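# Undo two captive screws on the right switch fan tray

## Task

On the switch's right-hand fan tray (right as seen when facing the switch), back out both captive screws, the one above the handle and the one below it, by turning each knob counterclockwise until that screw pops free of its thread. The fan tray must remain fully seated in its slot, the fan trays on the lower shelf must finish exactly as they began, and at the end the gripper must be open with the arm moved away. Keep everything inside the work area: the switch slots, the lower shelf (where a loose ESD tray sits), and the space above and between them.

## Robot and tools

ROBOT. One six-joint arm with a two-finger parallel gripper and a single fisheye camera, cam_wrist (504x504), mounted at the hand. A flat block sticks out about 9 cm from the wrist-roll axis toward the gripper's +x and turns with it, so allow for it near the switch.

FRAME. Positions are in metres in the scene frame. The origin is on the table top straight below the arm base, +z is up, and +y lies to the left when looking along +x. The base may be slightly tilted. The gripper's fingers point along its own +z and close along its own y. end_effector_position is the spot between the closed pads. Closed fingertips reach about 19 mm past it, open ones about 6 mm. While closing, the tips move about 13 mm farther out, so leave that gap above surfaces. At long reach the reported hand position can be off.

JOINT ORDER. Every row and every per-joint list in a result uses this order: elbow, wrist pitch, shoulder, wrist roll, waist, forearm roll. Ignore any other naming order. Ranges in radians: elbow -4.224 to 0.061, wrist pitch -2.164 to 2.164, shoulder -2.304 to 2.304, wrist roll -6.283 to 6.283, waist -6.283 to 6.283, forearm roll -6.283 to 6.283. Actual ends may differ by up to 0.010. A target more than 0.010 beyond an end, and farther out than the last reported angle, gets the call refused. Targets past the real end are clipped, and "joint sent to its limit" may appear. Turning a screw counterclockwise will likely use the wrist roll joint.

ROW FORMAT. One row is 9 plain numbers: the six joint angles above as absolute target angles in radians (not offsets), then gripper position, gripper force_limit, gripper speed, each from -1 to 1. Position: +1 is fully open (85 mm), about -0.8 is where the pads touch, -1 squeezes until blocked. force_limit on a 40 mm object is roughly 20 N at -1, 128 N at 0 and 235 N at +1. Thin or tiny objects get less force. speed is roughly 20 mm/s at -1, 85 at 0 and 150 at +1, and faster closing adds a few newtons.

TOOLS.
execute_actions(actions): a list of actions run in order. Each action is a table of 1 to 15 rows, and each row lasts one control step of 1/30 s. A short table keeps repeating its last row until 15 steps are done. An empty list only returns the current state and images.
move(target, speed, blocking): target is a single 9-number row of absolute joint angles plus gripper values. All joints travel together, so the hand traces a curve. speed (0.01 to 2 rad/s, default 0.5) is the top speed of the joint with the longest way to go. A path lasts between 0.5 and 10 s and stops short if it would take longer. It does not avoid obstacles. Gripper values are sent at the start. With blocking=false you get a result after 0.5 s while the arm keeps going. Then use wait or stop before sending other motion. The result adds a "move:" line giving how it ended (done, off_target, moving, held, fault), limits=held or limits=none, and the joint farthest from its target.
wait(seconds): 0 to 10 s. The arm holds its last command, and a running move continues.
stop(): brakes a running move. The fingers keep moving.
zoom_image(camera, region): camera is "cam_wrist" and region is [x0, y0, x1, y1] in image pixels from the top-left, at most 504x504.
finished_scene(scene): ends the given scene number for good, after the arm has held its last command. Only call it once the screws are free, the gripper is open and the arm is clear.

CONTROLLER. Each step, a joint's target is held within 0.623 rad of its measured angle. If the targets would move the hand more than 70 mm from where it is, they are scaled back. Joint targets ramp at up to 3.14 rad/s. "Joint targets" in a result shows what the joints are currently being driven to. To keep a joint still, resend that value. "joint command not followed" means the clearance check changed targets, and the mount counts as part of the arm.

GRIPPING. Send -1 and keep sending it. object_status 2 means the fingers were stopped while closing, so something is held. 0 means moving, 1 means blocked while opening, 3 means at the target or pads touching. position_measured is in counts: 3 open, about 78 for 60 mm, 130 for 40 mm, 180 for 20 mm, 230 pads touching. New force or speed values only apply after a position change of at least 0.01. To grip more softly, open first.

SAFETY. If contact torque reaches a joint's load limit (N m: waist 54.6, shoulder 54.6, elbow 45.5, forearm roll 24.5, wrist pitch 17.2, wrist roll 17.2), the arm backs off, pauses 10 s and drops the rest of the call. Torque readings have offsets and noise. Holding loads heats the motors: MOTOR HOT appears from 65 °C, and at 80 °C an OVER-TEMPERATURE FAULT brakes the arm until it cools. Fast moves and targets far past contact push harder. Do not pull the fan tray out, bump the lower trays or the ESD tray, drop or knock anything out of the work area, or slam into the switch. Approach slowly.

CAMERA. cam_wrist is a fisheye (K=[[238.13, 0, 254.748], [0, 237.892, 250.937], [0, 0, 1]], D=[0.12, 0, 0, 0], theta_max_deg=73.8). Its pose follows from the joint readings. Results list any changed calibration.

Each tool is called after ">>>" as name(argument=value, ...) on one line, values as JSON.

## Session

>>> execute_actions(actions=[])

Scene clock: 0.00 s.
end_effector_position=(+0.4758, +0.2110, +0.3700) position_measured=3 object_status=3 end_effector_quat_wxyz=(+0.068, +0.552, +0.805, -0.206) end_effector_velocity=(+0.000, +0.001, +0.000) end_effector_angular_velocity=(+0.001, -0.001, +0.001)
Joint names: [elbow, wrist pitch, shoulder, wrist roll, waist, forearm roll]
Joint positions: [-1.147 -1.099 -0.277  1.967  0.574 -0.324]
Joint velocities: [-0.     0.001  0.     0.     0.001  0.   ]
Joint torques (N m, as the arm reports them, + toward a larger angle): no reading
Joint targets: [-1.147 -1.099 -0.277 1.967 0.574 -0.324]
camera_calibration (this result's frames):
cam_wrist: T_world_to_cam=[[0.923077, 0.291856, -0.250499, -0.401966], [0.383498, -0.748038, 0.541635, -0.190532], [-0.0293033, -0.596036, -0.802423, 0.5837], [0, 0, 0, 1]] pos_world=[0.461219, 0.322697, 0.470881]

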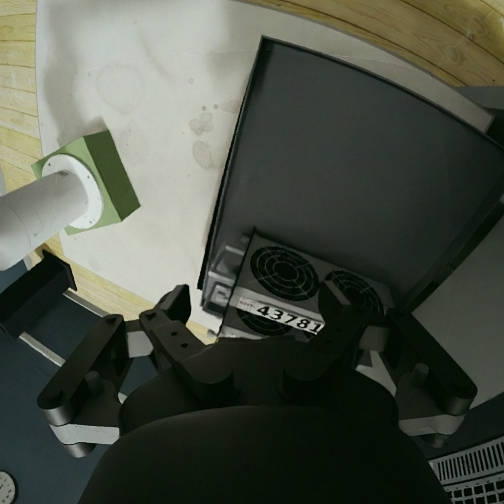

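>>> move(target=[-1.147, -1.099, -0.0694, 1.967, 0.574, -0.324, 1, -0.5, 0.5], speed=0.6)

>>> move(target=[-0.717, 1.069, -0.0694, 3.439, -0.3168, -0.3723, -0.2, -0.5, 0.5], speed=1.2)

Scene clock: 4.10 s.
end_effector_position=(+0.4845, +0.2161, +0.4679) position_measured=3 object_status=3 end_effector_quat_wxyz=(+0.107, +0.570, +0.807, -0.112) end_effector_velocity=(+0.000, +0.000, +0.002) end_effector_angular_velocity=(+0.002, -0.004, +0.001)
Joint names: [elbow, wrist pitch, shoulder, wrist roll, waist, forearm roll]
Joint positions: [-1.147 -1.099 -0.07   1.967  0.574 -0.324]
Joint velocities: [-0.001  0.     0.004 -0.     0.    -0.   ]
Joint torques (N m, as the arm reports them, + toward a larger angle): [-28.32  -0.58  22.89   0.06   1.59   1.29]
Joint targets: [-1.147 -1.099 -0.069 1.967 0.574 -0.324]
move: done; limits=none; farthest joint: the waist, 0.000 radians from its target (0.000 radians at the start)
camera_calibration (this result's frames):
cam_wrist: T_world_to_cam=[[0.949637, 0.30873, -0.053617, -0.495548], [0.291243, -0.806491, 0.514539, -0.173066], [0.115612, -0.504241, -0.855789, 0.600484], [0, 0, 0, 1]] pos_world=[0.451572, 0.316203, 0.576367]

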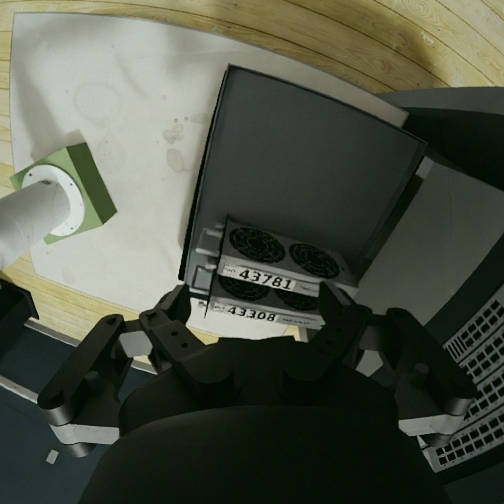

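Scene clock: 6.67 s.
end_effector_position=(+0.7050, -0.0948, +0.5721) position_measured=154 object_status=3 end_effector_quat_wxyz=(-0.005, +0.708, -0.001, +0.706) end_effector_velocity=(-0.000, -0.001, +0.000) end_effector_angular_velocity=(+0.001, -0.002, -0.001)
Joint names: [elbow, wrist pitch, shoulder, wrist roll, waist, forearm roll]
Joint positions: [-0.717  1.069 -0.069  3.439 -0.317 -0.372]
Joint velocities: [ 0.001  0.003 -0.     0.001 -0.002  0.   ]
Joint torques (N m, as the arm reports them, + toward a larger angle): [-26.73   1.57  19.97  -0.08   3.2    2.02]
Joint targets: [-0.717 1.069 -0.069 3.439 -0.317 -0.372]
move: done; limits=none; farthest joint: the waist, 0.000 radians from its target (0.891 radians at the start)
camera_calibration (this result's frames):
cam_wrist: T_world_to_cam=[[0.00507904, -0.999679, -0.0248081, -0.0779846], [-0.234459, 0.0229264, -0.971856, 0.75795], [0.972113, 0.0107526, -0.234267, -0.403173], [0, 0, 0, 1]] pos_world=[0.570033, -0.0910015, 0.640234]

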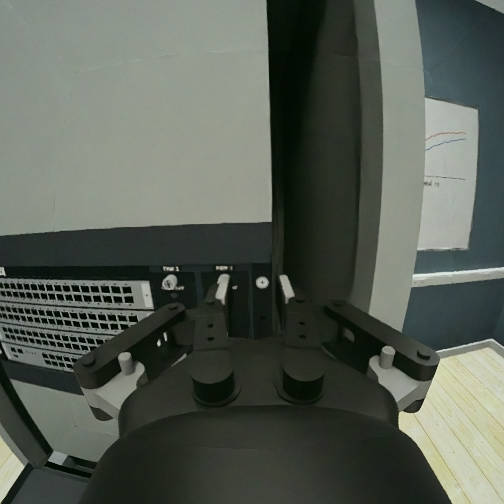

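>>> move(target=[-0.5924, 1.3946, -0.2995, 3.2714, -0.2056, -0.2124, -0.2, -0.5, 0.5], speed=0.6)

>>> zoom_image(camera="cam_wrist", region=[170, 120, 340, 310])

Scene clock: 9.17 s.
end_effector_position=(+0.6807, -0.0573, +0.4400) position_measured=154 object_status=3 end_effector_quat_wxyz=(-0.000, +0.707, -0.000, +0.707) end_effector_velocity=(-0.001, +0.001, -0.003) end_effector_angular_velocity=(+0.001, +0.004, +0.000)
Joint names: [elbow, wrist pitch, shoulder, wrist roll, waist, forearm roll]
Joint positions: [-0.593  1.394 -0.299  3.271 -0.206 -0.213]
Joint velocities: [ 0.002  0.    -0.003 -0.001  0.002  0.002]
Joint torques (N m, as the arm reports them, + toward a larger angle): [-18.84   1.77  20.65   0.13  -0.3    2.08]
Joint targets: [-0.592 1.395 -0.299 3.271 -0.206 -0.212]
move: done; limits=none; farthest joint: the waist, 0.000 radians from its target (0.111 radians at the start)
camera_calibration (this result's frames):
cam_wrist: T_world_to_cam=[[0.0000737209, -0.999837, -0.0180467, -0.0432265], [-0.232434, 0.0175353, -0.972454, 0.621644], [0.972612, 0.00426635, -0.232395, -0.41243], [0, 0, 0, 1]] pos_world=[0.545629, -0.0523606, 0.507893]

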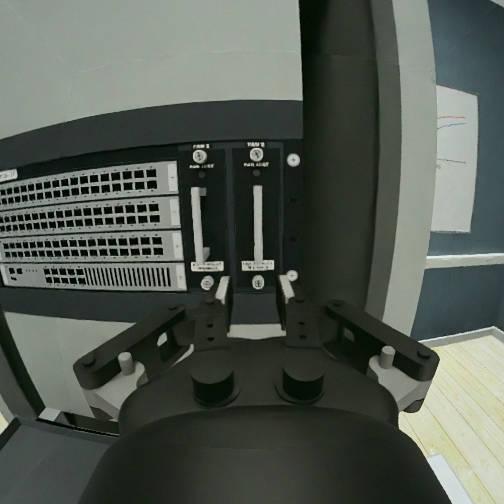

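Region (170, 120, 340, 310) of cam_wrist's 504x504 image, scaled by 2.653, with more detail than that image has; it fills the left 451 columns of this view, and the rest is white.

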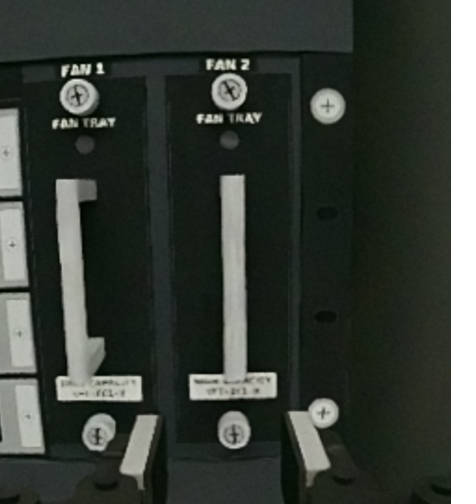

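>>> move(target=[-0.8630, 1.3456, -0.5225, 6.2, -0.1672, -0.1753, -0.2, -0.5, 0.5], speed=2.0)

>>> zoom_image(camera="cam_wrist", region=[150, 180, 360, 350])

Scene clock: 14.17 s.
end_effector_position=(+0.7755, -0.0615, +0.4076) position_measured=154 object_status=3 end_effector_quat_wxyz=(+0.703, -0.074, +0.704, -0.074) end_effector_velocity=(-0.000, -0.002, +0.000) end_effector_angular_velocity=(+0.003, -0.001, -0.002)
Joint names: [elbow, wrist pitch, shoulder, wrist roll, waist, forearm roll]
Joint positions: [-0.863  1.346 -0.522  6.2   -0.167 -0.175]
Joint velocities: [-0.     0.001 -0.     0.003 -0.002 -0.   ]
Joint torques (N m, as the arm reports them, + toward a larger angle): [-20.86   1.72  28.76   0.25  -1.87   1.6 ]
Joint targets: [-0.863 1.346 -0.522 6.200 -0.167 -0.175]
move: done; limits=none; farthest joint: the waist, 0.000 radians from its target (0.038 radians at the start)
camera_calibration (this result's frames):
cam_wrist: T_world_to_cam=[[-0.000395808, 0.98153, -0.191307, 0.144826], [-0.230111, 0.186084, 0.955208, -0.164888], [0.973164, 0.0444, 0.225787, -0.696888], [0, 0, 0, 1]] pos_world=[0.640302, -0.080526, 0.342557]

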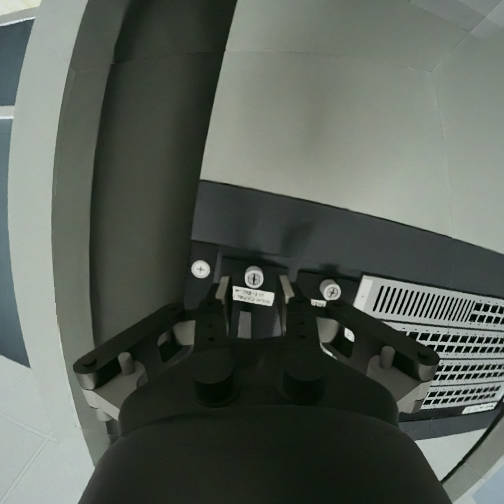

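Region (150, 180, 360, 350) of cam_wrist's 504x504 image, scaled by 2.400, with more detail than that image has; it fills the top 408 rows of this view, and the rest is white.

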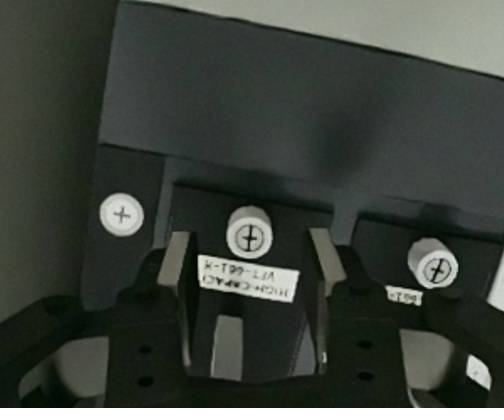

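>>> move(target=[-0.8933, 1.3398, -0.5471, 6.2, -0.1656, -0.1739, -0.2, -0.5, 0.5], speed=0.1)

>>> zoom_image(camera="cam_wrist", region=[150, 180, 360, 350])

Scene clock: 17.47 s.
end_effector_position=(+0.7853, -0.0628, +0.4033) position_measured=154 object_status=3 end_effector_quat_wxyz=(+0.703, -0.074, +0.704, -0.074) end_effector_velocity=(+0.001, +0.000, -0.001) end_effector_angular_velocity=(-0.001, +0.002, +0.001)
Joint names: [elbow, wrist pitch, shoulder, wrist roll, waist, forearm roll]
Joint positions: [-0.893  1.34  -0.547  6.2   -0.166 -0.174]
Joint velocities: [-0.002 -0.002 -0.002 -0.001  0.001 -0.001]
Joint torques (N m, as the arm reports them, + toward a larger angle): [-20.45   1.8   28.73   0.21  -0.73   1.8 ]
Joint targets: [-0.893 1.340 -0.547 6.200 -0.166 -0.174]
move: done; limits=none; farthest joint: the waist, 0.000 radians from its target (0.002 radians at the start)
camera_calibration (this result's frames):
cam_wrist: T_world_to_cam=[[-0.000404036, 0.981488, -0.191522, 0.145342], [-0.230028, 0.186295, 0.955187, -0.158331], [0.973184, 0.0444413, 0.225694, -0.705333], [0, 0, 0, 1]] pos_world=[0.650057, -0.0818088, 0.338262]

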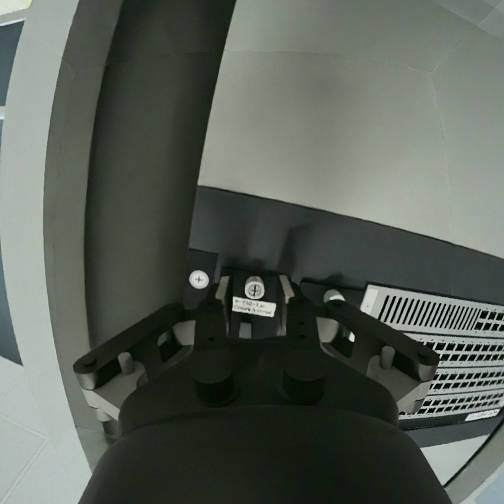

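Region (150, 180, 360, 350) of cam_wrist's 504x504 image, scaled by 2.400, with more detail than that image has; it fills the top 408 rows of this view, and the rest is white.

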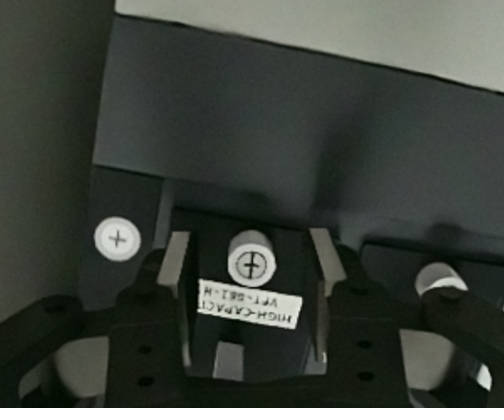

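I'll check the current state first.

>>> execute_actions(actions=[])

Scene clock: 18.20 s.
end_effector_position=(+0.7854, -0.0628, +0.4032) position_measured=154 object_status=3 end_effector_quat_wxyz=(+0.703, -0.074, +0.704, -0.074) end_effector_velocity=(+0.000, -0.001, +0.000) end_effector_angular_velocity=(+0.000, -0.001, -0.001)
Joint names: [elbow, wrist pitch, shoulder, wrist roll, waist, forearm roll]
Joint positions: [-0.893  1.34  -0.547  6.2   -0.166 -0.174]
Joint velocities: [-0.     0.     0.     0.    -0.001  0.001]
Joint torques (N m, as the arm reports them, + toward a larger angle): [-21.54   1.71  28.55   0.13  -0.33   1.82]
Joint targets: [-0.893 1.340 -0.547 6.200 -0.166 -0.174]
camera_calibration (this result's frames):
cam_wrist: T_world_to_cam=[[-0.00040545, 0.981488, -0.191522, 0.145344], [-0.230011, 0.186295, 0.955191, -0.158293], [0.973188, 0.0444394, 0.225677, -0.705379], [0, 0, 0, 1]] pos_world=[0.650117, -0.0818171, 0.338224]

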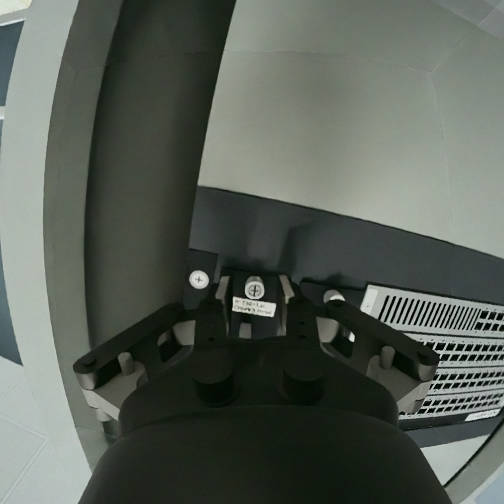

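>>> move(target=[-0.9091, 1.3321, -0.5552, 6.2, -0.1637, -0.1723, -0.2, -0.5, 0.5], speed=0.03)

>>> zoom_image(camera="cam_wrist", region=[150, 180, 360, 350])

Scene clock: 19.20 s.
end_effector_position=(+0.7908, -0.0628, +0.4032) position_measured=154 object_status=3 end_effector_quat_wxyz=(+0.703, -0.074, +0.704, -0.074) end_effector_velocity=(+0.000, +0.000, +0.000) end_effector_angular_velocity=(-0.000, -0.001, +0.000)
Joint names: [elbow, wrist pitch, shoulder, wrist roll, waist, forearm roll]
Joint positions: [-0.909  1.332 -0.555  6.2   -0.164 -0.172]
Joint velocities: [-0.001  0.    -0.001 -0.     0.    -0.   ]
Joint torques (N m, as the arm reports them, + toward a larger angle): [-21.33   1.76  30.07   0.11   1.12   1.58]
Joint targets: [-0.909 1.332 -0.555 6.200 -0.164 -0.172]
move: done; limits=none; farthest joint: the waist, 0.000 radians from its target (0.002 radians at the start)
camera_calibration (this result's frames):
cam_wrist: T_world_to_cam=[[-0.00042673, 0.981354, -0.192211, 0.145605], [-0.230001, 0.186961, 0.955063, -0.156902], [0.97319, 0.0446163, 0.225633, -0.710627], [0, 0, 0, 1]] pos_world=[0.65555, -0.0818501, 0.338178]

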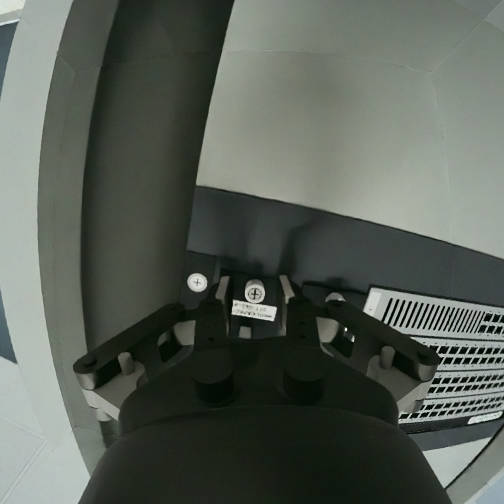

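Region (150, 180, 360, 350) of cam_wrist's 504x504 image, scaled by 2.400, with more detail than that image has; it fills the top 408 rows of this view, and the rest is white.

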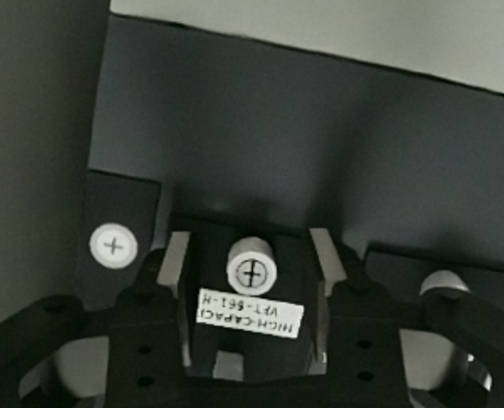

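>>> execute_actions(actions=[[[-0.9091, 1.3321, -0.5552, 6.2, -0.1637, -0.1723, -1, -0.5, 0.5]], [[-0.9091, 1.3321, -0.5552, 6.2, -0.1637, -0.1723, -1, -0.5, 0.5]]])

Scene clock: 20.33 s.
end_effector_position=(+0.7908, -0.0627, +0.4031) position_measured=202 object_status=2 end_effector_quat_wxyz=(+0.703, -0.074, +0.704, -0.074) end_effector_velocity=(+0.000, +0.000, -0.000) end_effector_angular_velocity=(+0.001, +0.000, -0.000)
Joint names: [elbow, wrist pitch, shoulder, wrist roll, waist, forearm roll]
Joint positions: [-0.909  1.332 -0.555  6.2   -0.164 -0.172]
Joint velocities: [-0.    -0.    -0.     0.     0.     0.001]
Joint torques (N m, as the arm reports them, + toward a larger angle): [-23.81   1.28  28.46  -0.05  -2.99   3.06]
Joint targets: [-0.909 1.332 -0.555 6.200 -0.164 -0.172]
camera_calibration (this result's frames):
cam_wrist: T_world_to_cam=[[-0.000603323, 0.981353, -0.192211, 0.145648], [-0.230053, 0.186919, 0.955059, -0.156856], [0.973178, 0.0447948, 0.22565, -0.710623], [0, 0, 0, 1]] pos_world=[0.655565, -0.0817803, 0.338154]

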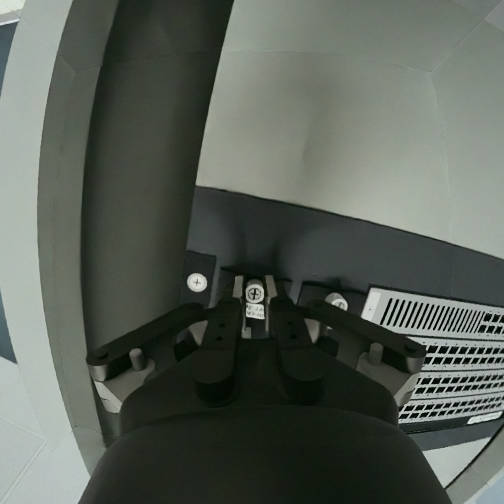

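>>> move(target=[-0.9086, 1.3323, -0.5549, 4.63, -0.1633, -0.1719, -1, -0.5, 0.5], speed=1.5)

Scene clock: 22.67 s.
end_effector_position=(+0.7907, -0.0626, +0.4030) position_measured=202 object_status=2 end_effector_quat_wxyz=(-0.445, +0.550, -0.445, +0.549) end_effector_velocity=(-0.000, -0.000, +0.000) end_effector_angular_velocity=(-0.003, -0.001, +0.000)
Joint names: [elbow, wrist pitch, shoulder, wrist roll, waist, forearm roll]
Joint positions: [-0.909  1.332 -0.555  4.63  -0.163 -0.172]
Joint velocities: [ 0.     0.     0.    -0.002 -0.001 -0.001]
Joint torques (N m, as the arm reports them, + toward a larger angle): [-26.16   2.9   31.12  -0.05  -5.38   6.47]
Joint targets: [-0.909 1.332 -0.555 4.630 -0.163 -0.172]
move: done; limits=none; farthest joint: the waist, 0.000 radians from its target (0.000 radians at the start)
camera_calibration (this result's frames):
cam_wrist: T_world_to_cam=[[-0.00207609, -0.191025, -0.981583, 0.391374], [-0.231955, 0.954906, -0.185342, 0.352331], [0.972724, 0.227299, -0.0462917, -0.589113], [0, 0, 0, 1]] pos_world=[0.655582, -0.127776, 0.422197]

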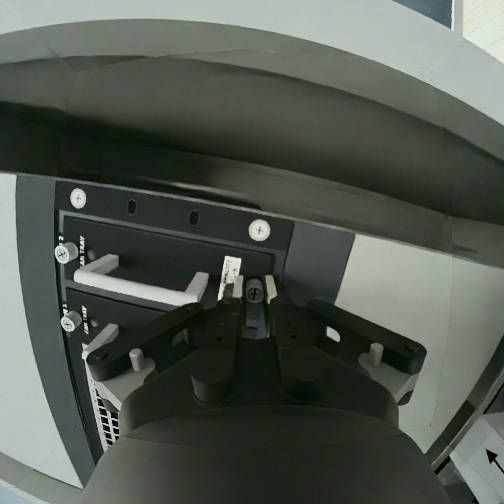

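>>> execute_actions(actions=[[[-0.90876, 1.33312, -0.55589, 4.63, -0.16322, -0.17179, -0.42, -0.5, 0.5]], [[-0.90876, 1.33312, -0.55589, 4.63, -0.16322, -0.17179, -1, -0.5, 0.5]], [[-0.90876, 1.33312, -0.55589, 4.63, -0.16322, -0.17179, -1, -0.5, 0.5]]])

Scene clock: 24.87 s.
end_effector_position=(+0.7907, -0.0626, +0.4027) position_measured=203 object_status=2 end_effector_quat_wxyz=(-0.445, +0.550, -0.445, +0.549) end_effector_velocity=(+0.000, +0.000, -0.000) end_effector_angular_velocity=(-0.001, +0.001, +0.000)
Joint names: [elbow, wrist pitch, shoulder, wrist roll, waist, forearm roll]
Joint positions: [-0.909  1.333 -0.556  4.63  -0.163 -0.172]
Joint velocities: [ 0.    -0.001 -0.    -0.001  0.001 -0.   ]
Joint torques (N m, as the arm reports them, + toward a larger angle): [-22.56   1.59  27.87  -0.1    0.34   0.59]
Joint targets: [-0.909 1.333 -0.556 4.630 -0.163 -0.172]
camera_calibration (this result's frames):
cam_wrist: T_world_to_cam=[[-0.00163119, -0.191081, -0.981573, 0.390734], [-0.231798, 0.954912, -0.185506, 0.352269], [0.972763, 0.227224, -0.0458499, -0.589322], [0, 0, 0, 1]] pos_world=[0.655563, -0.127816, 0.421861]

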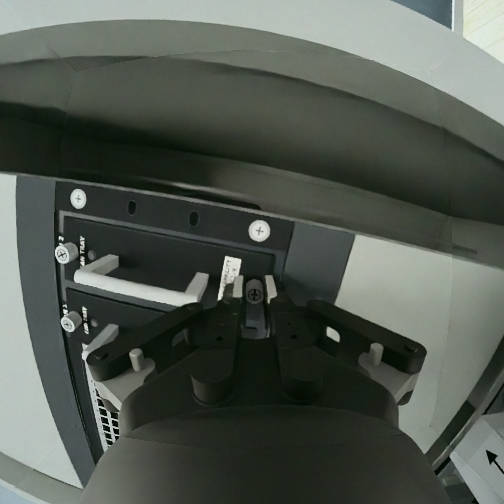

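>>> move(target=[-0.90529, 1.33481, -0.55411, -6.2, -0.16363, -0.17214, -1, -0.5, 0.5], speed=2.0)

Scene clock: 31.43 s.
end_effector_position=(+0.7895, -0.0626, +0.4027) position_measured=203 object_status=2 end_effector_quat_wxyz=(+0.706, -0.015, +0.707, -0.015) end_effector_velocity=(+0.000, +0.000, +0.000) end_effector_angular_velocity=(-0.003, -0.000, +0.000)
Joint names: [elbow, wrist pitch, shoulder, wrist roll, waist, forearm roll]
Joint positions: [-0.905  1.335 -0.554 -6.2   -0.164 -0.172]
Joint velocities: [-0.     0.     0.    -0.003  0.001  0.001]
Joint torques (N m, as the arm reports them, + toward a larger angle): [-23.87   1.99  29.37   0.16   1.12   0.82]
Joint targets: [-0.905 1.335 -0.554 -6.200 -0.164 -0.172]
move: done; limits=none; farthest joint: the waist, 0.000 radians from its target (0.000 radians at the start)
camera_calibration (this result's frames):
cam_wrist: T_world_to_cam=[[-0.00017382, 0.999654, -0.0262959, 0.0794319], [-0.229977, 0.0255511, 0.972861, -0.174119], [0.973196, 0.00621655, 0.229893, -0.713405], [0, 0, 0, 1]] pos_world=[0.654253, -0.0705206, 0.335489]

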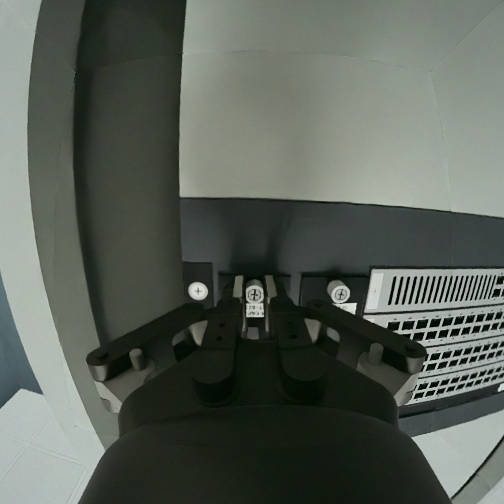

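>>> execute_actions(actions=[[[-0.90529, 1.33481, -0.55411, -6.2, -0.16363, -0.17214, -0.42, -0.5, 0.5], [-0.90529, 1.33481, -0.55411, -6.2, -0.16363, -0.17214, -0.42, -0.5, 0.5], [-0.90529, 1.33481, -0.55411, -6.2, -0.16363, -0.17214, -0.42, -0.5, 0.5], [-0.90529, 1.33481, -0.55411, -6.2, -0.16363, -0.17214, -0.42, -0.5, 0.5], [-0.90529, 1.33481, -0.55411, -6.2, -0.16363, -0.17214, -0.42, -0.5, 0.5], [-0.90529, 1.33481, -0.55411, -6.2, -0.16363, -0.17214, -0.42, -0.5, 0.5], [-0.90529, 1.33481, -0.55411, 6.2, -0.16363, -0.17214, -0.42, -0.5, 0.5]], [[-0.90529, 1.33481, -0.55411, 6.2, -0.16363, -0.17214, -0.42, -0.5, 0.5]], [[-0.90529, 1.33481, -0.55411, 6.2, -0.16363, -0.17214, -0.42, -0.5, 0.5]], [[-0.90529, 1.33481, -0.55411, 6.2, -0.16363, -0.17214, -0.42, -0.5, 0.5]], [[-0.90529, 1.33481, -0.55411, 6.2, -0.16363, -0.17214, -0.42, -0.5, 0.5]], [[-0.90529, 1.33481, -0.55411, 6.2, -0.16363, -0.17214, -0.42, -0.5, 0.5]], [[-0.90529, 1.33481, -0.55411, 6.2, -0.16363, -0.17214, -0.42, -0.5, 0.5]], [[-0.90529, 1.33481, -0.55411, 6.2, -0.16363, -0.17214, -0.42, -0.5, 0.5]], [[-0.90529, 1.33481, -0.55411, 6.2, -0.16363, -0.17214, -0.42, -0.5, 0.5]], [[-0.90529, 1.33481, -0.55411, 6.2, -0.16363, -0.17214, -0.42, -0.5, 0.5]]])

>>> zoom_image(camera="cam_wrist", region=[150, 180, 360, 350])

Scene clock: 37.23 s.
end_effector_position=(+0.7895, -0.0626, +0.4027) position_measured=182 object_status=3 end_effector_quat_wxyz=(+0.703, -0.075, +0.704, -0.075) end_effector_velocity=(+0.000, +0.001, +0.000) end_effector_angular_velocity=(+0.013, -0.000, +0.001)
Joint names: [elbow, wrist pitch, shoulder, wrist roll, waist, forearm roll]
Joint positions: [-0.905  1.335 -0.554  6.199 -0.164 -0.172]
Joint velocities: [-0.     0.    -0.     0.013  0.001 -0.   ]
Joint torques (N m, as the arm reports them, + toward a larger angle): [-20.93   1.58  30.13   0.04   2.24   1.42]
Joint targets: [-0.905 1.335 -0.554 6.200 -0.164 -0.172]
camera_calibration (this result's frames):
cam_wrist: T_world_to_cam=[[-0.000448701, 0.981214, -0.192921, 0.145591], [-0.230046, 0.187646, 0.954918, -0.156706], [0.97318, 0.0448093, 0.22564, -0.709274], [0, 0, 0, 1]] pos_world=[0.654266, -0.0816687, 0.33777]

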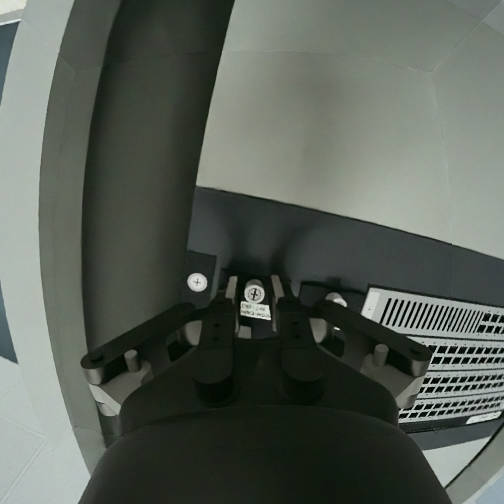

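Region (150, 180, 360, 350) of cam_wrist's 504x504 image, scaled by 2.400, with more detail than that image has; it fills the top 408 rows of this view, and the rest is white.

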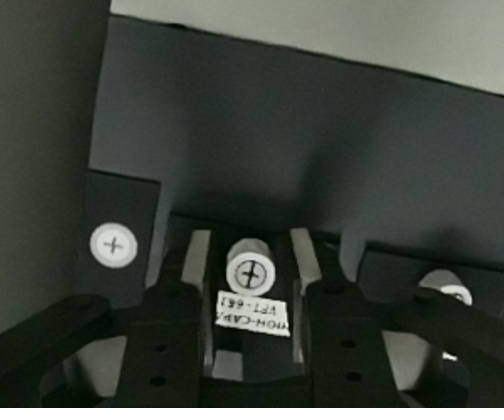

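>>> execute_actions(actions=[[[-0.90529, 1.33481, -0.55411, 6.2, -0.16363, -0.17214, -1, -0.5, 0.5]]])

>>> move(target=[-0.90133, 1.33674, -0.55208, -6.2, -0.1641, -0.17254, -1, -0.5, 0.5], speed=2.0)

Scene clock: 38.03 s.
end_effector_position=(+0.7895, -0.0626, +0.4027) position_measured=202 object_status=2 end_effector_quat_wxyz=(+0.703, -0.074, +0.704, -0.074) end_effector_velocity=(+0.000, +0.002, -0.000) end_effector_angular_velocity=(-0.000, +0.000, +0.002)
Joint names: [elbow, wrist pitch, shoulder, wrist roll, waist, forearm roll]
Joint positions: [-0.905  1.335 -0.554  6.2   -0.164 -0.172]
Joint velocities: [-0.    -0.    -0.    -0.     0.002 -0.   ]
Joint torques (N m, as the arm reports them, + toward a larger angle): [-22.42   1.72  27.73   0.24  -0.04   1.28]
Joint targets: [-0.905 1.335 -0.554 6.200 -0.164 -0.172]
camera_calibration (this result's frames):
cam_wrist: T_world_to_cam=[[-0.000393985, 0.981452, -0.191708, 0.145094], [-0.230048, 0.186477, 0.955146, -0.156856], [0.973179, 0.0444783, 0.225708, -0.70926], [0, 0, 0, 1]] pos_world=[0.65421, -0.0816065, 0.337722]

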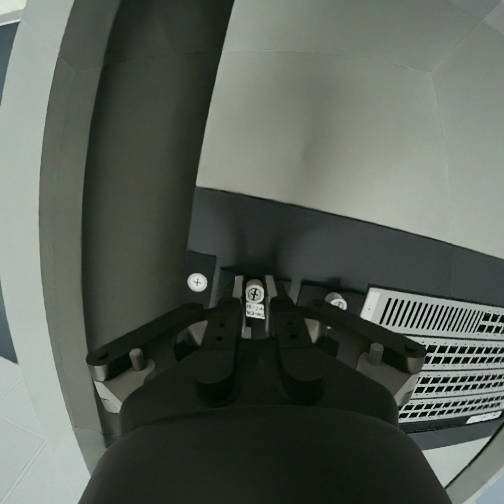

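Scene clock: 45.13 s.
end_effector_position=(+0.7882, -0.0626, +0.4028) position_measured=202 object_status=2 end_effector_quat_wxyz=(+0.706, -0.015, +0.707, -0.015) end_effector_velocity=(-0.000, +0.000, -0.000) end_effector_angular_velocity=(-0.003, +0.000, -0.000)
Joint names: [elbow, wrist pitch, shoulder, wrist roll, waist, forearm roll]
Joint positions: [-0.901  1.337 -0.552 -6.2   -0.164 -0.173]
Joint velocities: [ 0.    -0.     0.    -0.003  0.     0.   ]
Joint torques (N m, as the arm reports them, + toward a larger angle): [-24.05   1.53  30.04   0.05   1.08   0.74]
Joint targets: [-0.901 1.337 -0.552 -6.200 -0.164 -0.173]
move: done; limits=none; farthest joint: the waist, 0.000 radians from its target (0.000 radians at the start)
camera_calibration (this result's frames):
cam_wrist: T_world_to_cam=[[-0.000214195, 0.999659, -0.0261288, 0.0793808], [-0.23009, 0.0253785, 0.972838, -0.174406], [0.973169, 0.00622035, 0.230006, -0.712127], [0, 0, 0, 1]] pos_world=[0.652908, -0.0704978, 0.335536]

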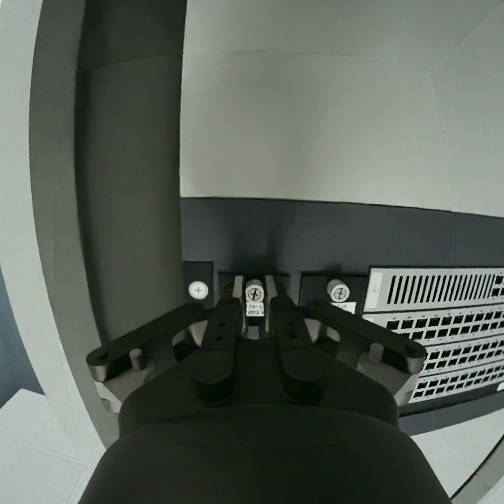

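>>> zoom_image(camera="cam_wrist", region=[150, 180, 360, 350])

>>> execute_actions(actions=[[[-0.90133, 1.33674, -0.55208, -6.2, -0.1641, -0.17254, -0.42, -0.5, 0.5]]])

>>> zoom_image(camera="cam_wrist", region=[150, 180, 360, 350])

Region (150, 180, 360, 350) of cam_wrist's 504x504 image, scaled by 2.400, with more detail than that image has; it fills the top 408 rows of this view, and the rest is white.

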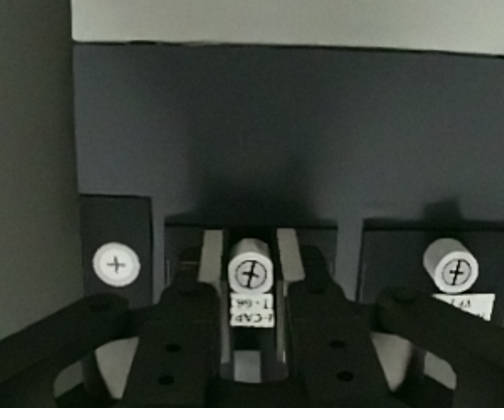

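Scene clock: 45.93 s.
end_effector_position=(+0.7882, -0.0625, +0.4028) position_measured=182 object_status=3 end_effector_quat_wxyz=(+0.706, -0.015, +0.707, -0.015) end_effector_velocity=(-0.000, -0.001, -0.000) end_effector_angular_velocity=(+0.000, +0.000, -0.002)
Joint names: [elbow, wrist pitch, shoulder, wrist roll, waist, forearm roll]
Joint positions: [-0.901  1.337 -0.552 -6.2   -0.164 -0.173]
Joint velocities: [ 0.001  0.     0.     0.    -0.001  0.001]
Joint torques (N m, as the arm reports them, + toward a larger angle): [-20.56   1.88  27.82   0.14   2.29   2.05]
Joint targets: [-0.901 1.337 -0.552 -6.200 -0.164 -0.173]
camera_calibration (this result's frames):
cam_wrist: T_world_to_cam=[[-0.000272286, 0.999652, -0.0263895, 0.0795021], [-0.230064, 0.025619, 0.972838, -0.174405], [0.973175, 0.00633618, 0.229977, -0.712131], [0, 0, 0, 1]] pos_world=[0.652925, -0.0704942, 0.33554]

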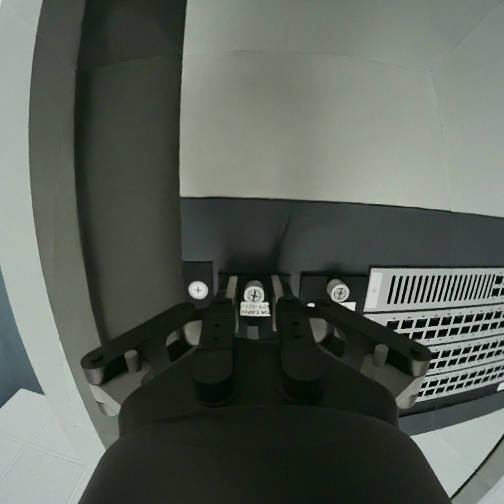

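Region (150, 180, 360, 350) of cam_wrist's 504x504 image, scaled by 2.400, with more detail than that image has; it fills the top 408 rows of this view, and the rest is white.

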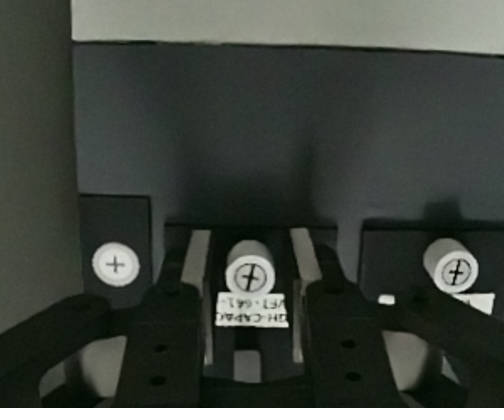

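>>> execute_actions(actions=[
[[-0.89779,1.33850,-0.55030,6.2,-0.16456,-0.17294,-0.42,-0.5,0.5],[-0.89426,1.34025,-0.54852,6.2,-0.16502,-0.17333,-0.42,-0.5,0.5],[-0.89072,1.34201,-0.54674,6.2,-0.16548,-0.17373,-0.42,-0.5,0.5],[-0.88719,1.34376,-0.54496,6.2,-0.16594,-0.17413,-0.42,-0.5,0.5],[-0.88365,1.34552,-0.54318,6.2,-0.16640,-0.17452,-0.42,-0.5,0.5],[-0.88012,1.34727,-0.54139,6.2,-0.16686,-0.17492,-0.42,-0.5,0.5],[-0.87658,1.34903,-0.53961,6.2,-0.16732,-0.17531,-0.42,-0.5,0.5],[-0.87305,1.35079,-0.53783,6.2,-0.16778,-0.17571,-0.42,-0.5,0.5],[-0.86951,1.35254,-0.53605,6.2,-0.16824,-0.17611,-0.42,-0.5,0.5],[-0.86598,1.35430,-0.53427,6.2,-0.16870,-0.17650,-0.42,-0.5,0.5],[-0.86244,1.35605,-0.53249,6.2,-0.16916,-0.17690,-0.42,-0.5,0.5],[-0.85891,1.35781,-0.53071,6.2,-0.16962,-0.17730,-0.42,-0.5,0.5],[-0.85537,1.35956,-0.52893,6.2,-0.17008,-0.17769,-0.42,-0.5,0.5],[-0.85184,1.36132,-0.52715,6.2,-0.17054,-0.17809,-0.42,-0.5,0.5],[-0.84830,1.36308,-0.52537,6.2,-0.17100,-0.17848,-0.42,-0.5,0.5]],
[[-0.84477,1.36483,-0.52358,6.2,-0.17147,-0.17888,-0.42,-0.5,0.5],[-0.84123,1.36659,-0.52180,6.2,-0.17193,-0.17928,-0.42,-0.5,0.5],[-0.83769,1.36834,-0.52002,6.2,-0.17239,-0.17967,-0.42,-0.5,0.5],[-0.83416,1.37010,-0.51824,6.2,-0.17285,-0.18007,-0.42,-0.5,0.5],[-0.83062,1.37185,-0.51646,6.2,-0.17331,-0.18047,-0.42,-0.5,0.5],[-0.82709,1.37361,-0.51468,6.2,-0.17377,-0.18086,-0.42,-0.5,0.5],[-0.82355,1.37537,-0.51290,6.2,-0.17423,-0.18126,-0.42,-0.5,0.5],[-0.82002,1.37712,-0.51112,6.2,-0.17469,-0.18166,-0.42,-0.5,0.5],[-0.81648,1.37888,-0.50934,6.2,-0.17515,-0.18205,-0.42,-0.5,0.5],[-0.81295,1.38063,-0.50756,6.2,-0.17561,-0.18245,-0.42,-0.5,0.5],[-0.80941,1.38239,-0.50577,6.2,-0.17607,-0.18284,-0.42,-0.5,0.5],[-0.80588,1.38414,-0.50399,6.2,-0.17653,-0.18324,-0.42,-0.5,0.5],[-0.80234,1.38590,-0.50221,6.2,-0.17699,-0.18364,-0.42,-0.5,0.5],[-0.79881,1.38766,-0.50043,6.2,-0.17745,-0.18403,-0.42,-0.5,0.5],[-0.79527,1.38941,-0.49865,6.2,-0.17791,-0.18443,-0.42,-0.5,0.5]],
[[-0.79538,1.38429,-0.49348,6.2,-0.17838,-0.18532,-0.42,-0.5,0.5],[-0.79549,1.37918,-0.48832,6.2,-0.17885,-0.18621,-0.42,-0.5,0.5],[-0.79560,1.37406,-0.48315,6.2,-0.17932,-0.18710,-0.42,-0.5,0.5],[-0.79570,1.36895,-0.47799,6.2,-0.17979,-0.18799,-0.42,-0.5,0.5],[-0.79581,1.36383,-0.47282,6.2,-0.18026,-0.18888,-0.42,-0.5,0.5],[-0.79592,1.35871,-0.46766,6.2,-0.18073,-0.18977,-0.42,-0.5,0.5],[-0.79603,1.35360,-0.46249,6.2,-0.18120,-0.19065,-0.42,-0.5,0.5],[-0.79614,1.34848,-0.45732,6.2,-0.18167,-0.19154,-0.42,-0.5,0.5],[-0.79625,1.34336,-0.45216,6.2,-0.18214,-0.19243,-0.42,-0.5,0.5],[-0.79636,1.33825,-0.44699,6.2,-0.18261,-0.19332,-0.42,-0.5,0.5],[-0.79646,1.33313,-0.44183,6.2,-0.18308,-0.19421,-0.42,-0.5,0.5],[-0.79657,1.32802,-0.43666,6.2,-0.18355,-0.19510,-0.42,-0.5,0.5],[-0.79668,1.32290,-0.43149,6.2,-0.18402,-0.19599,-0.42,-0.5,0.5],[-0.79679,1.31778,-0.42633,6.2,-0.18449,-0.19688,-0.42,-0.5,0.5],[-0.79690,1.31267,-0.42116,6.2,-0.18496,-0.19777,-0.42,-0.5,0.5]],
[[-0.79701,1.30755,-0.41600,6.2,-0.18543,-0.19866,-0.42,-0.5,0.5],[-0.79711,1.30243,-0.41083,6.2,-0.18590,-0.19955,-0.42,-0.5,0.5],[-0.79722,1.29732,-0.40567,6.2,-0.18637,-0.20044,-0.42,-0.5,0.5],[-0.79733,1.29220,-0.40050,6.2,-0.18684,-0.20132,-0.42,-0.5,0.5],[-0.79744,1.28709,-0.39533,6.2,-0.18731,-0.20221,-0.42,-0.5,0.5],[-0.79755,1.28197,-0.39017,6.2,-0.18778,-0.20310,-0.42,-0.5,0.5],[-0.79766,1.27685,-0.38500,6.2,-0.18825,-0.20399,-0.42,-0.5,0.5],[-0.79777,1.27174,-0.37984,6.2,-0.18872,-0.20488,-0.42,-0.5,0.5],[-0.79787,1.26662,-0.37467,6.2,-0.18919,-0.20577,-0.42,-0.5,0.5],[-0.79798,1.26151,-0.36951,6.2,-0.18966,-0.20666,-0.42,-0.5,0.5],[-0.79809,1.25639,-0.36434,6.2,-0.19013,-0.20755,-0.42,-0.5,0.5],[-0.79820,1.25127,-0.35917,6.2,-0.19060,-0.20844,-0.42,-0.5,0.5],[-0.79831,1.24616,-0.35401,6.2,-0.19107,-0.20933,-0.42,-0.5,0.5],[-0.79842,1.24104,-0.34884,6.2,-0.19154,-0.21022,-0.42,-0.5,0.5],[-0.79853,1.23592,-0.34368,6.2,-0.19201,-0.21111,-0.42,-0.5,0.5]],
[[-0.79863,1.23081,-0.33851,6.2,-0.19248,-0.21199,-0.42,-0.5,0.5],[-0.79874,1.22569,-0.33334,6.2,-0.19295,-0.21288,-0.42,-0.5,0.5],[-0.79885,1.22058,-0.32818,6.2,-0.19342,-0.21377,-0.42,-0.5,0.5],[-0.79896,1.21546,-0.32301,6.2,-0.19389,-0.21466,-0.42,-0.5,0.5],[-0.79907,1.21034,-0.31785,6.2,-0.19436,-0.21555,-0.42,-0.5,0.5],[-0.79918,1.20523,-0.31268,6.2,-0.19483,-0.21644,-0.42,-0.5,0.5],[-0.79928,1.20011,-0.30752,6.2,-0.19530,-0.21733,-0.42,-0.5,0.5],[-0.79939,1.19499,-0.30235,6.2,-0.19577,-0.21822,-0.42,-0.5,0.5],[-0.79950,1.18988,-0.29718,6.2,-0.19624,-0.21911,-0.42,-0.5,0.5],[-0.79961,1.18476,-0.29202,6.2,-0.19671,-0.22000,-0.42,-0.5,0.5],[-0.79972,1.17965,-0.28685,6.2,-0.19718,-0.22089,-0.42,-0.5,0.5],[-0.79983,1.17453,-0.28169,6.2,-0.19765,-0.22178,-0.42,-0.5,0.5],[-0.79994,1.16941,-0.27652,6.2,-0.19812,-0.22266,-0.42,-0.5,0.5],[-0.80004,1.16430,-0.27135,6.2,-0.19859,-0.22355,-0.42,-0.5,0.5],[-0.80015,1.15918,-0.26619,6.2,-0.19906,-0.22444,-0.42,-0.5,0.5]],
[[-0.80026,1.15406,-0.26102,6.2,-0.19953,-0.22533,-0.42,-0.5,0.5],[-0.80037,1.14895,-0.25586,6.2,-0.20000,-0.22622,-0.42,-0.5,0.5],[-0.80048,1.14383,-0.25069,6.2,-0.20047,-0.22711,-0.42,-0.5,0.5],[-0.80059,1.13872,-0.24553,6.2,-0.20094,-0.22800,-0.42,-0.5,0.5],[-0.80070,1.13360,-0.24036,6.2,-0.20141,-0.22889,-0.42,-0.5,0.5],[-0.80080,1.12848,-0.23519,6.2,-0.20188,-0.22978,-0.42,-0.5,0.5],[-0.80091,1.12337,-0.23003,6.2,-0.20235,-0.23067,-0.42,-0.5,0.5],[-0.80102,1.11825,-0.22486,6.2,-0.20282,-0.23156,-0.42,-0.5,0.5],[-0.80113,1.11314,-0.21970,6.2,-0.20329,-0.23245,-0.42,-0.5,0.5],[-0.80124,1.10802,-0.21453,6.2,-0.20376,-0.23333,-0.42,-0.5,0.5],[-0.80135,1.10290,-0.20937,6.2,-0.20423,-0.23422,-0.42,-0.5,0.5],[-0.80145,1.09779,-0.20420,6.2,-0.20470,-0.23511,-0.42,-0.5,0.5],[-0.80156,1.09267,-0.19903,6.2,-0.20517,-0.23600,-0.42,-0.5,0.5],[-0.80167,1.08755,-0.19387,6.2,-0.20564,-0.23689,-0.42,-0.5,0.5],[-0.80178,1.08244,-0.18870,6.2,-0.20611,-0.23778,-0.42,-0.5,0.5]],
[[-0.80438,1.08169,-0.19058,6.2,-0.20571,-0.23742,-0.42,-0.5,0.5],[-0.80699,1.08093,-0.19247,6.2,-0.20530,-0.23705,-0.42,-0.5,0.5],[-0.80959,1.08018,-0.19435,6.2,-0.20490,-0.23669,-0.42,-0.5,0.5],[-0.81219,1.07943,-0.19624,6.2,-0.20450,-0.23633,-0.42,-0.5,0.5],[-0.81480,1.07867,-0.19812,6.2,-0.20410,-0.23596,-0.42,-0.5,0.5],[-0.81740,1.07792,-0.20001,6.2,-0.20369,-0.23560,-0.42,-0.5,0.5],[-0.82000,1.07717,-0.20189,6.2,-0.20329,-0.23524,-0.42,-0.5,0.5],[-0.82261,1.07641,-0.20378,6.2,-0.20289,-0.23487,-0.42,-0.5,0.5],[-0.82521,1.07566,-0.20566,6.2,-0.20248,-0.23451,-0.42,-0.5,0.5],[-0.82781,1.07491,-0.20755,6.2,-0.20208,-0.23415,-0.42,-0.5,0.5],[-0.83042,1.07415,-0.20943,6.2,-0.20168,-0.23378,-0.42,-0.5,0.5],[-0.83302,1.07340,-0.21131,6.2,-0.20127,-0.23342,-0.42,-0.5,0.5],[-0.83562,1.07264,-0.21320,6.2,-0.20087,-0.23306,-0.42,-0.5,0.5],[-0.83823,1.07189,-0.21508,6.2,-0.20047,-0.23269,-0.42,-0.5,0.5],[-0.84083,1.07114,-0.21697,6.2,-0.20007,-0.23233,-0.42,-0.5,0.5]],
[[-0.84343,1.07038,-0.21885,6.2,-0.19966,-0.23197,-0.42,-0.5,0.5],[-0.84604,1.06963,-0.22074,6.2,-0.19926,-0.23160,-0.42,-0.5,0.5],[-0.84864,1.06888,-0.22262,6.2,-0.19886,-0.23124,-0.42,-0.5,0.5],[-0.85124,1.06812,-0.22451,6.2,-0.19845,-0.23088,-0.42,-0.5,0.5],[-0.85385,1.06737,-0.22639,6.2,-0.19805,-0.23052,-0.42,-0.5,0.5],[-0.85645,1.06662,-0.22827,6.2,-0.19765,-0.23015,-0.42,-0.5,0.5],[-0.85905,1.06586,-0.23016,6.2,-0.19724,-0.22979,-0.42,-0.5,0.5],[-0.86165,1.06511,-0.23204,6.2,-0.19684,-0.22943,-0.42,-0.5,0.5],[-0.86426,1.06436,-0.23393,6.2,-0.19644,-0.22906,-0.42,-0.5,0.5],[-0.86686,1.06360,-0.23581,6.2,-0.19604,-0.22870,-0.42,-0.5,0.5],[-0.86946,1.06285,-0.23770,6.2,-0.19563,-0.22834,-0.42,-0.5,0.5],[-0.87207,1.06210,-0.23958,6.2,-0.19523,-0.22797,-0.42,-0.5,0.5],[-0.87467,1.06134,-0.24147,6.2,-0.19483,-0.22761,-0.42,-0.5,0.5],[-0.87727,1.06059,-0.24335,6.2,-0.19442,-0.22725,-0.42,-0.5,0.5],[-0.87988,1.05984,-0.24524,6.2,-0.19402,-0.22688,-0.42,-0.5,0.5]],
[[-0.88248,1.05908,-0.24712,6.2,-0.19362,-0.22652,-0.42,-0.5,0.5],[-0.88508,1.05833,-0.24900,6.2,-0.19321,-0.22616,-0.42,-0.5,0.5],[-0.88769,1.05757,-0.25089,6.2,-0.19281,-0.22579,-0.42,-0.5,0.5],[-0.89029,1.05682,-0.25277,6.2,-0.19241,-0.22543,-0.42,-0.5,0.5],[-0.89289,1.05607,-0.25466,6.2,-0.19201,-0.22507,-0.42,-0.5,0.5],[-0.89550,1.05531,-0.25654,6.2,-0.19160,-0.22470,-0.42,-0.5,0.5],[-0.89810,1.05456,-0.25843,6.2,-0.19120,-0.22434,-0.42,-0.5,0.5],[-0.90070,1.05381,-0.26031,6.2,-0.19080,-0.22398,-0.42,-0.5,0.5],[-0.90331,1.05305,-0.26220,6.2,-0.19039,-0.22361,-0.42,-0.5,0.5],[-0.90591,1.05230,-0.26408,6.2,-0.18999,-0.22325,-0.42,-0.5,0.5]],
[[-0.90591,1.05230,-0.26408,6.2,-0.18999,-0.22325,-0.42,-0.5,0.5]]
])

>>> zoom_image(camera="cam_wrist", region=[150, 180, 360, 350])

Scene clock: 69.30 s.
end_effector_position=(+0.7878, -0.0626, +0.5460) position_measured=182 object_status=3 end_effector_quat_wxyz=(+0.699, -0.100, +0.700, -0.100) end_effector_velocity=(+0.000, +0.001, +0.000) end_effector_angular_velocity=(+0.001, -0.001, +0.001)
Joint names: [elbow, wrist pitch, shoulder, wrist roll, waist, forearm roll]
Joint positions: [-0.906  1.052 -0.264  6.2   -0.19  -0.223]
Joint velocities: [-0.     0.001 -0.     0.001  0.001 -0.   ]
Joint torques (N m, as the arm reports them, + toward a larger angle): [-25.9    1.87  24.98   0.02   0.16   2.07]
Joint targets: [-0.906 1.052 -0.264 6.200 -0.190 -0.223]
camera_calibration (this result's frames):
cam_wrist: T_world_to_cam=[[-0.000517896, 0.964421, -0.26437, 0.211311], [-0.230188, 0.257155, 0.938555, -0.280498], [0.973146, 0.0613407, 0.221865, -0.736759], [0, 0, 0, 1]] pos_world=[0.652517, -0.0864681, 0.482588]

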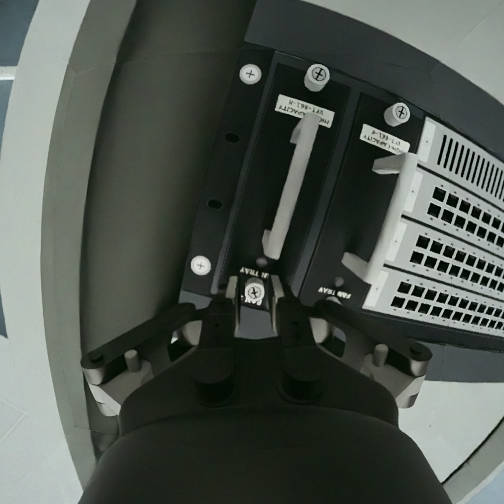

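Region (150, 180, 360, 350) of cam_wrist's 504x504 image, scaled by 2.400, with more detail than that image has; it fills the top 408 rows of this view, and the rest is white.

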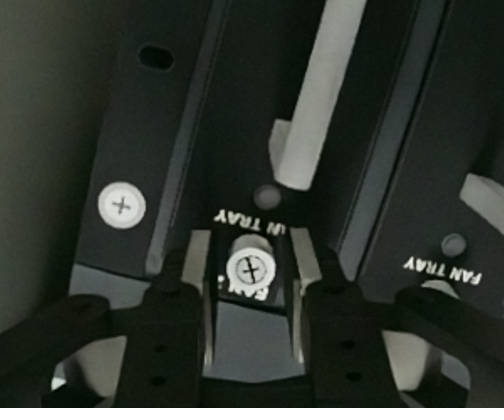

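>>> execute_actions(actions=[
[[-0.90695,1.05198,-0.26482,6.2,-0.18985,-0.22312,-0.42,-0.5,0.5],[-0.90799,1.05166,-0.26555,6.2,-0.18970,-0.22300,-0.42,-0.5,0.5],[-0.90903,1.05134,-0.26629,6.2,-0.18956,-0.22287,-0.42,-0.5,0.5],[-0.91008,1.05103,-0.26702,6.2,-0.18941,-0.22275,-0.42,-0.5,0.5],[-0.91112,1.05071,-0.26776,6.2,-0.18927,-0.22262,-0.42,-0.5,0.5],[-0.91216,1.05039,-0.26849,6.2,-0.18912,-0.22249,-0.42,-0.5,0.5],[-0.91320,1.05007,-0.26923,6.2,-0.18898,-0.22237,-0.42,-0.5,0.5],[-0.91424,1.04975,-0.26996,6.2,-0.18883,-0.22224,-0.42,-0.5,0.5]],
[[-0.91424,1.04975,-0.26996,6.2,-0.18883,-0.22224,-0.42,-0.5,0.5],[-0.91424,1.04975,-0.26996,6.2,-0.18883,-0.22224,-0.42,-0.5,0.5],[-0.91424,1.04975,-0.26996,6.2,-0.18883,-0.22224,-0.42,-0.5,0.5],[-0.91424,1.04975,-0.26996,6.2,-0.18883,-0.22224,-1,-0.5,0.5]],
[[-0.91424,1.04975,-0.26996,6.2,-0.18883,-0.22224,-1,-0.5,0.5]]
])

>>> zoom_image(camera="cam_wrist", region=[150, 180, 360, 350])

Scene clock: 71.43 s.
end_effector_position=(+0.7906, -0.0626, +0.5460) position_measured=202 object_status=2 end_effector_quat_wxyz=(+0.700, -0.100, +0.700, -0.100) end_effector_velocity=(+0.000, +0.000, -0.000) end_effector_angular_velocity=(+0.000, +0.000, -0.000)
Joint names: [elbow, wrist pitch, shoulder, wrist roll, waist, forearm roll]
Joint positions: [-0.914  1.05  -0.27   6.2   -0.189 -0.222]
Joint velocities: [-0.    -0.001  0.    -0.     0.     0.001]
Joint torques (N m, as the arm reports them, + toward a larger angle): [-29.28   1.29  23.52   0.18  -0.4    2.82]
Joint targets: [-0.914 1.050 -0.270 6.200 -0.189 -0.222]
camera_calibration (this result's frames):
cam_wrist: T_world_to_cam=[[-0.000565382, 0.964514, -0.264032, 0.211139], [-0.230243, 0.256813, 0.938635, -0.27985], [0.973133, 0.0613223, 0.221928, -0.739573], [0, 0, 0, 1]] pos_world=[0.655389, -0.086425, 0.482556]

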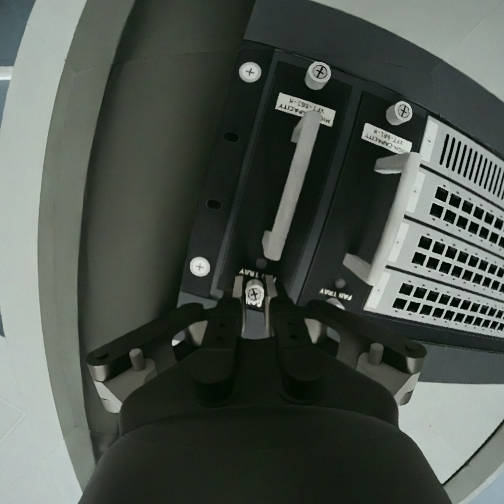

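Region (150, 180, 360, 350) of cam_wrist's 504x504 image, scaled by 2.400, with more detail than that image has; it fills the top 408 rows of this view, and the rest is white.

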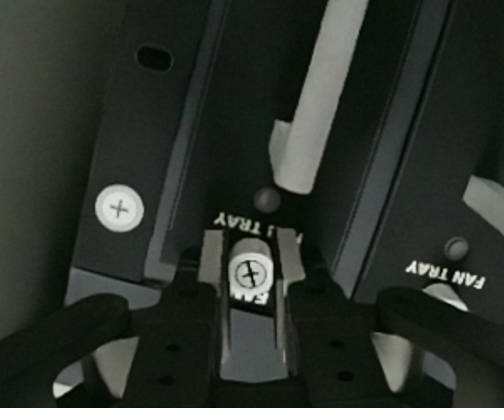

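>>> execute_actions(actions=[
[[-0.91399,1.04983,-0.26978,4.63,-0.18887,-0.22227,-1,-0.5,0.5]],
[[-0.91374,1.04990,-0.26961,4.63,-0.18890,-0.22230,-1,-0.5,0.5]],
[[-0.91374,1.04990,-0.26961,4.63,-0.18890,-0.22230,-1,-0.5,0.5]]
])

Scene clock: 73.50 s.
end_effector_position=(+0.7905, -0.0626, +0.5458) position_measured=202 object_status=2 end_effector_quat_wxyz=(-0.424, +0.566, -0.425, +0.565) end_effector_velocity=(+0.000, +0.000, -0.000) end_effector_angular_velocity=(-0.000, +0.001, +0.001)
Joint names: [elbow, wrist pitch, shoulder, wrist roll, waist, forearm roll]
Joint positions: [-0.914  1.05  -0.27   4.63  -0.189 -0.222]
Joint velocities: [ 0.    -0.001 -0.    -0.     0.    -0.001]
Joint torques (N m, as the arm reports them, + toward a larger angle): [-32.31   2.35  25.4   -0.03  -3.46   4.64]
Joint targets: [-0.914 1.050 -0.270 4.630 -0.189 -0.222]
camera_calibration (this result's frames):
cam_wrist: T_world_to_cam=[[-0.00173515, -0.263243, -0.964728, 0.517616], [-0.232058, 0.9385, -0.255669, 0.416255], [0.9727, 0.223429, -0.0627162, -0.573544], [0, 0, 0, 1]] pos_world=[0.65538, -0.12625, 0.569811]

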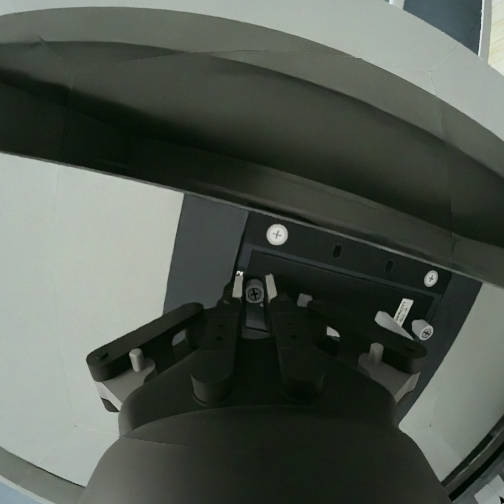

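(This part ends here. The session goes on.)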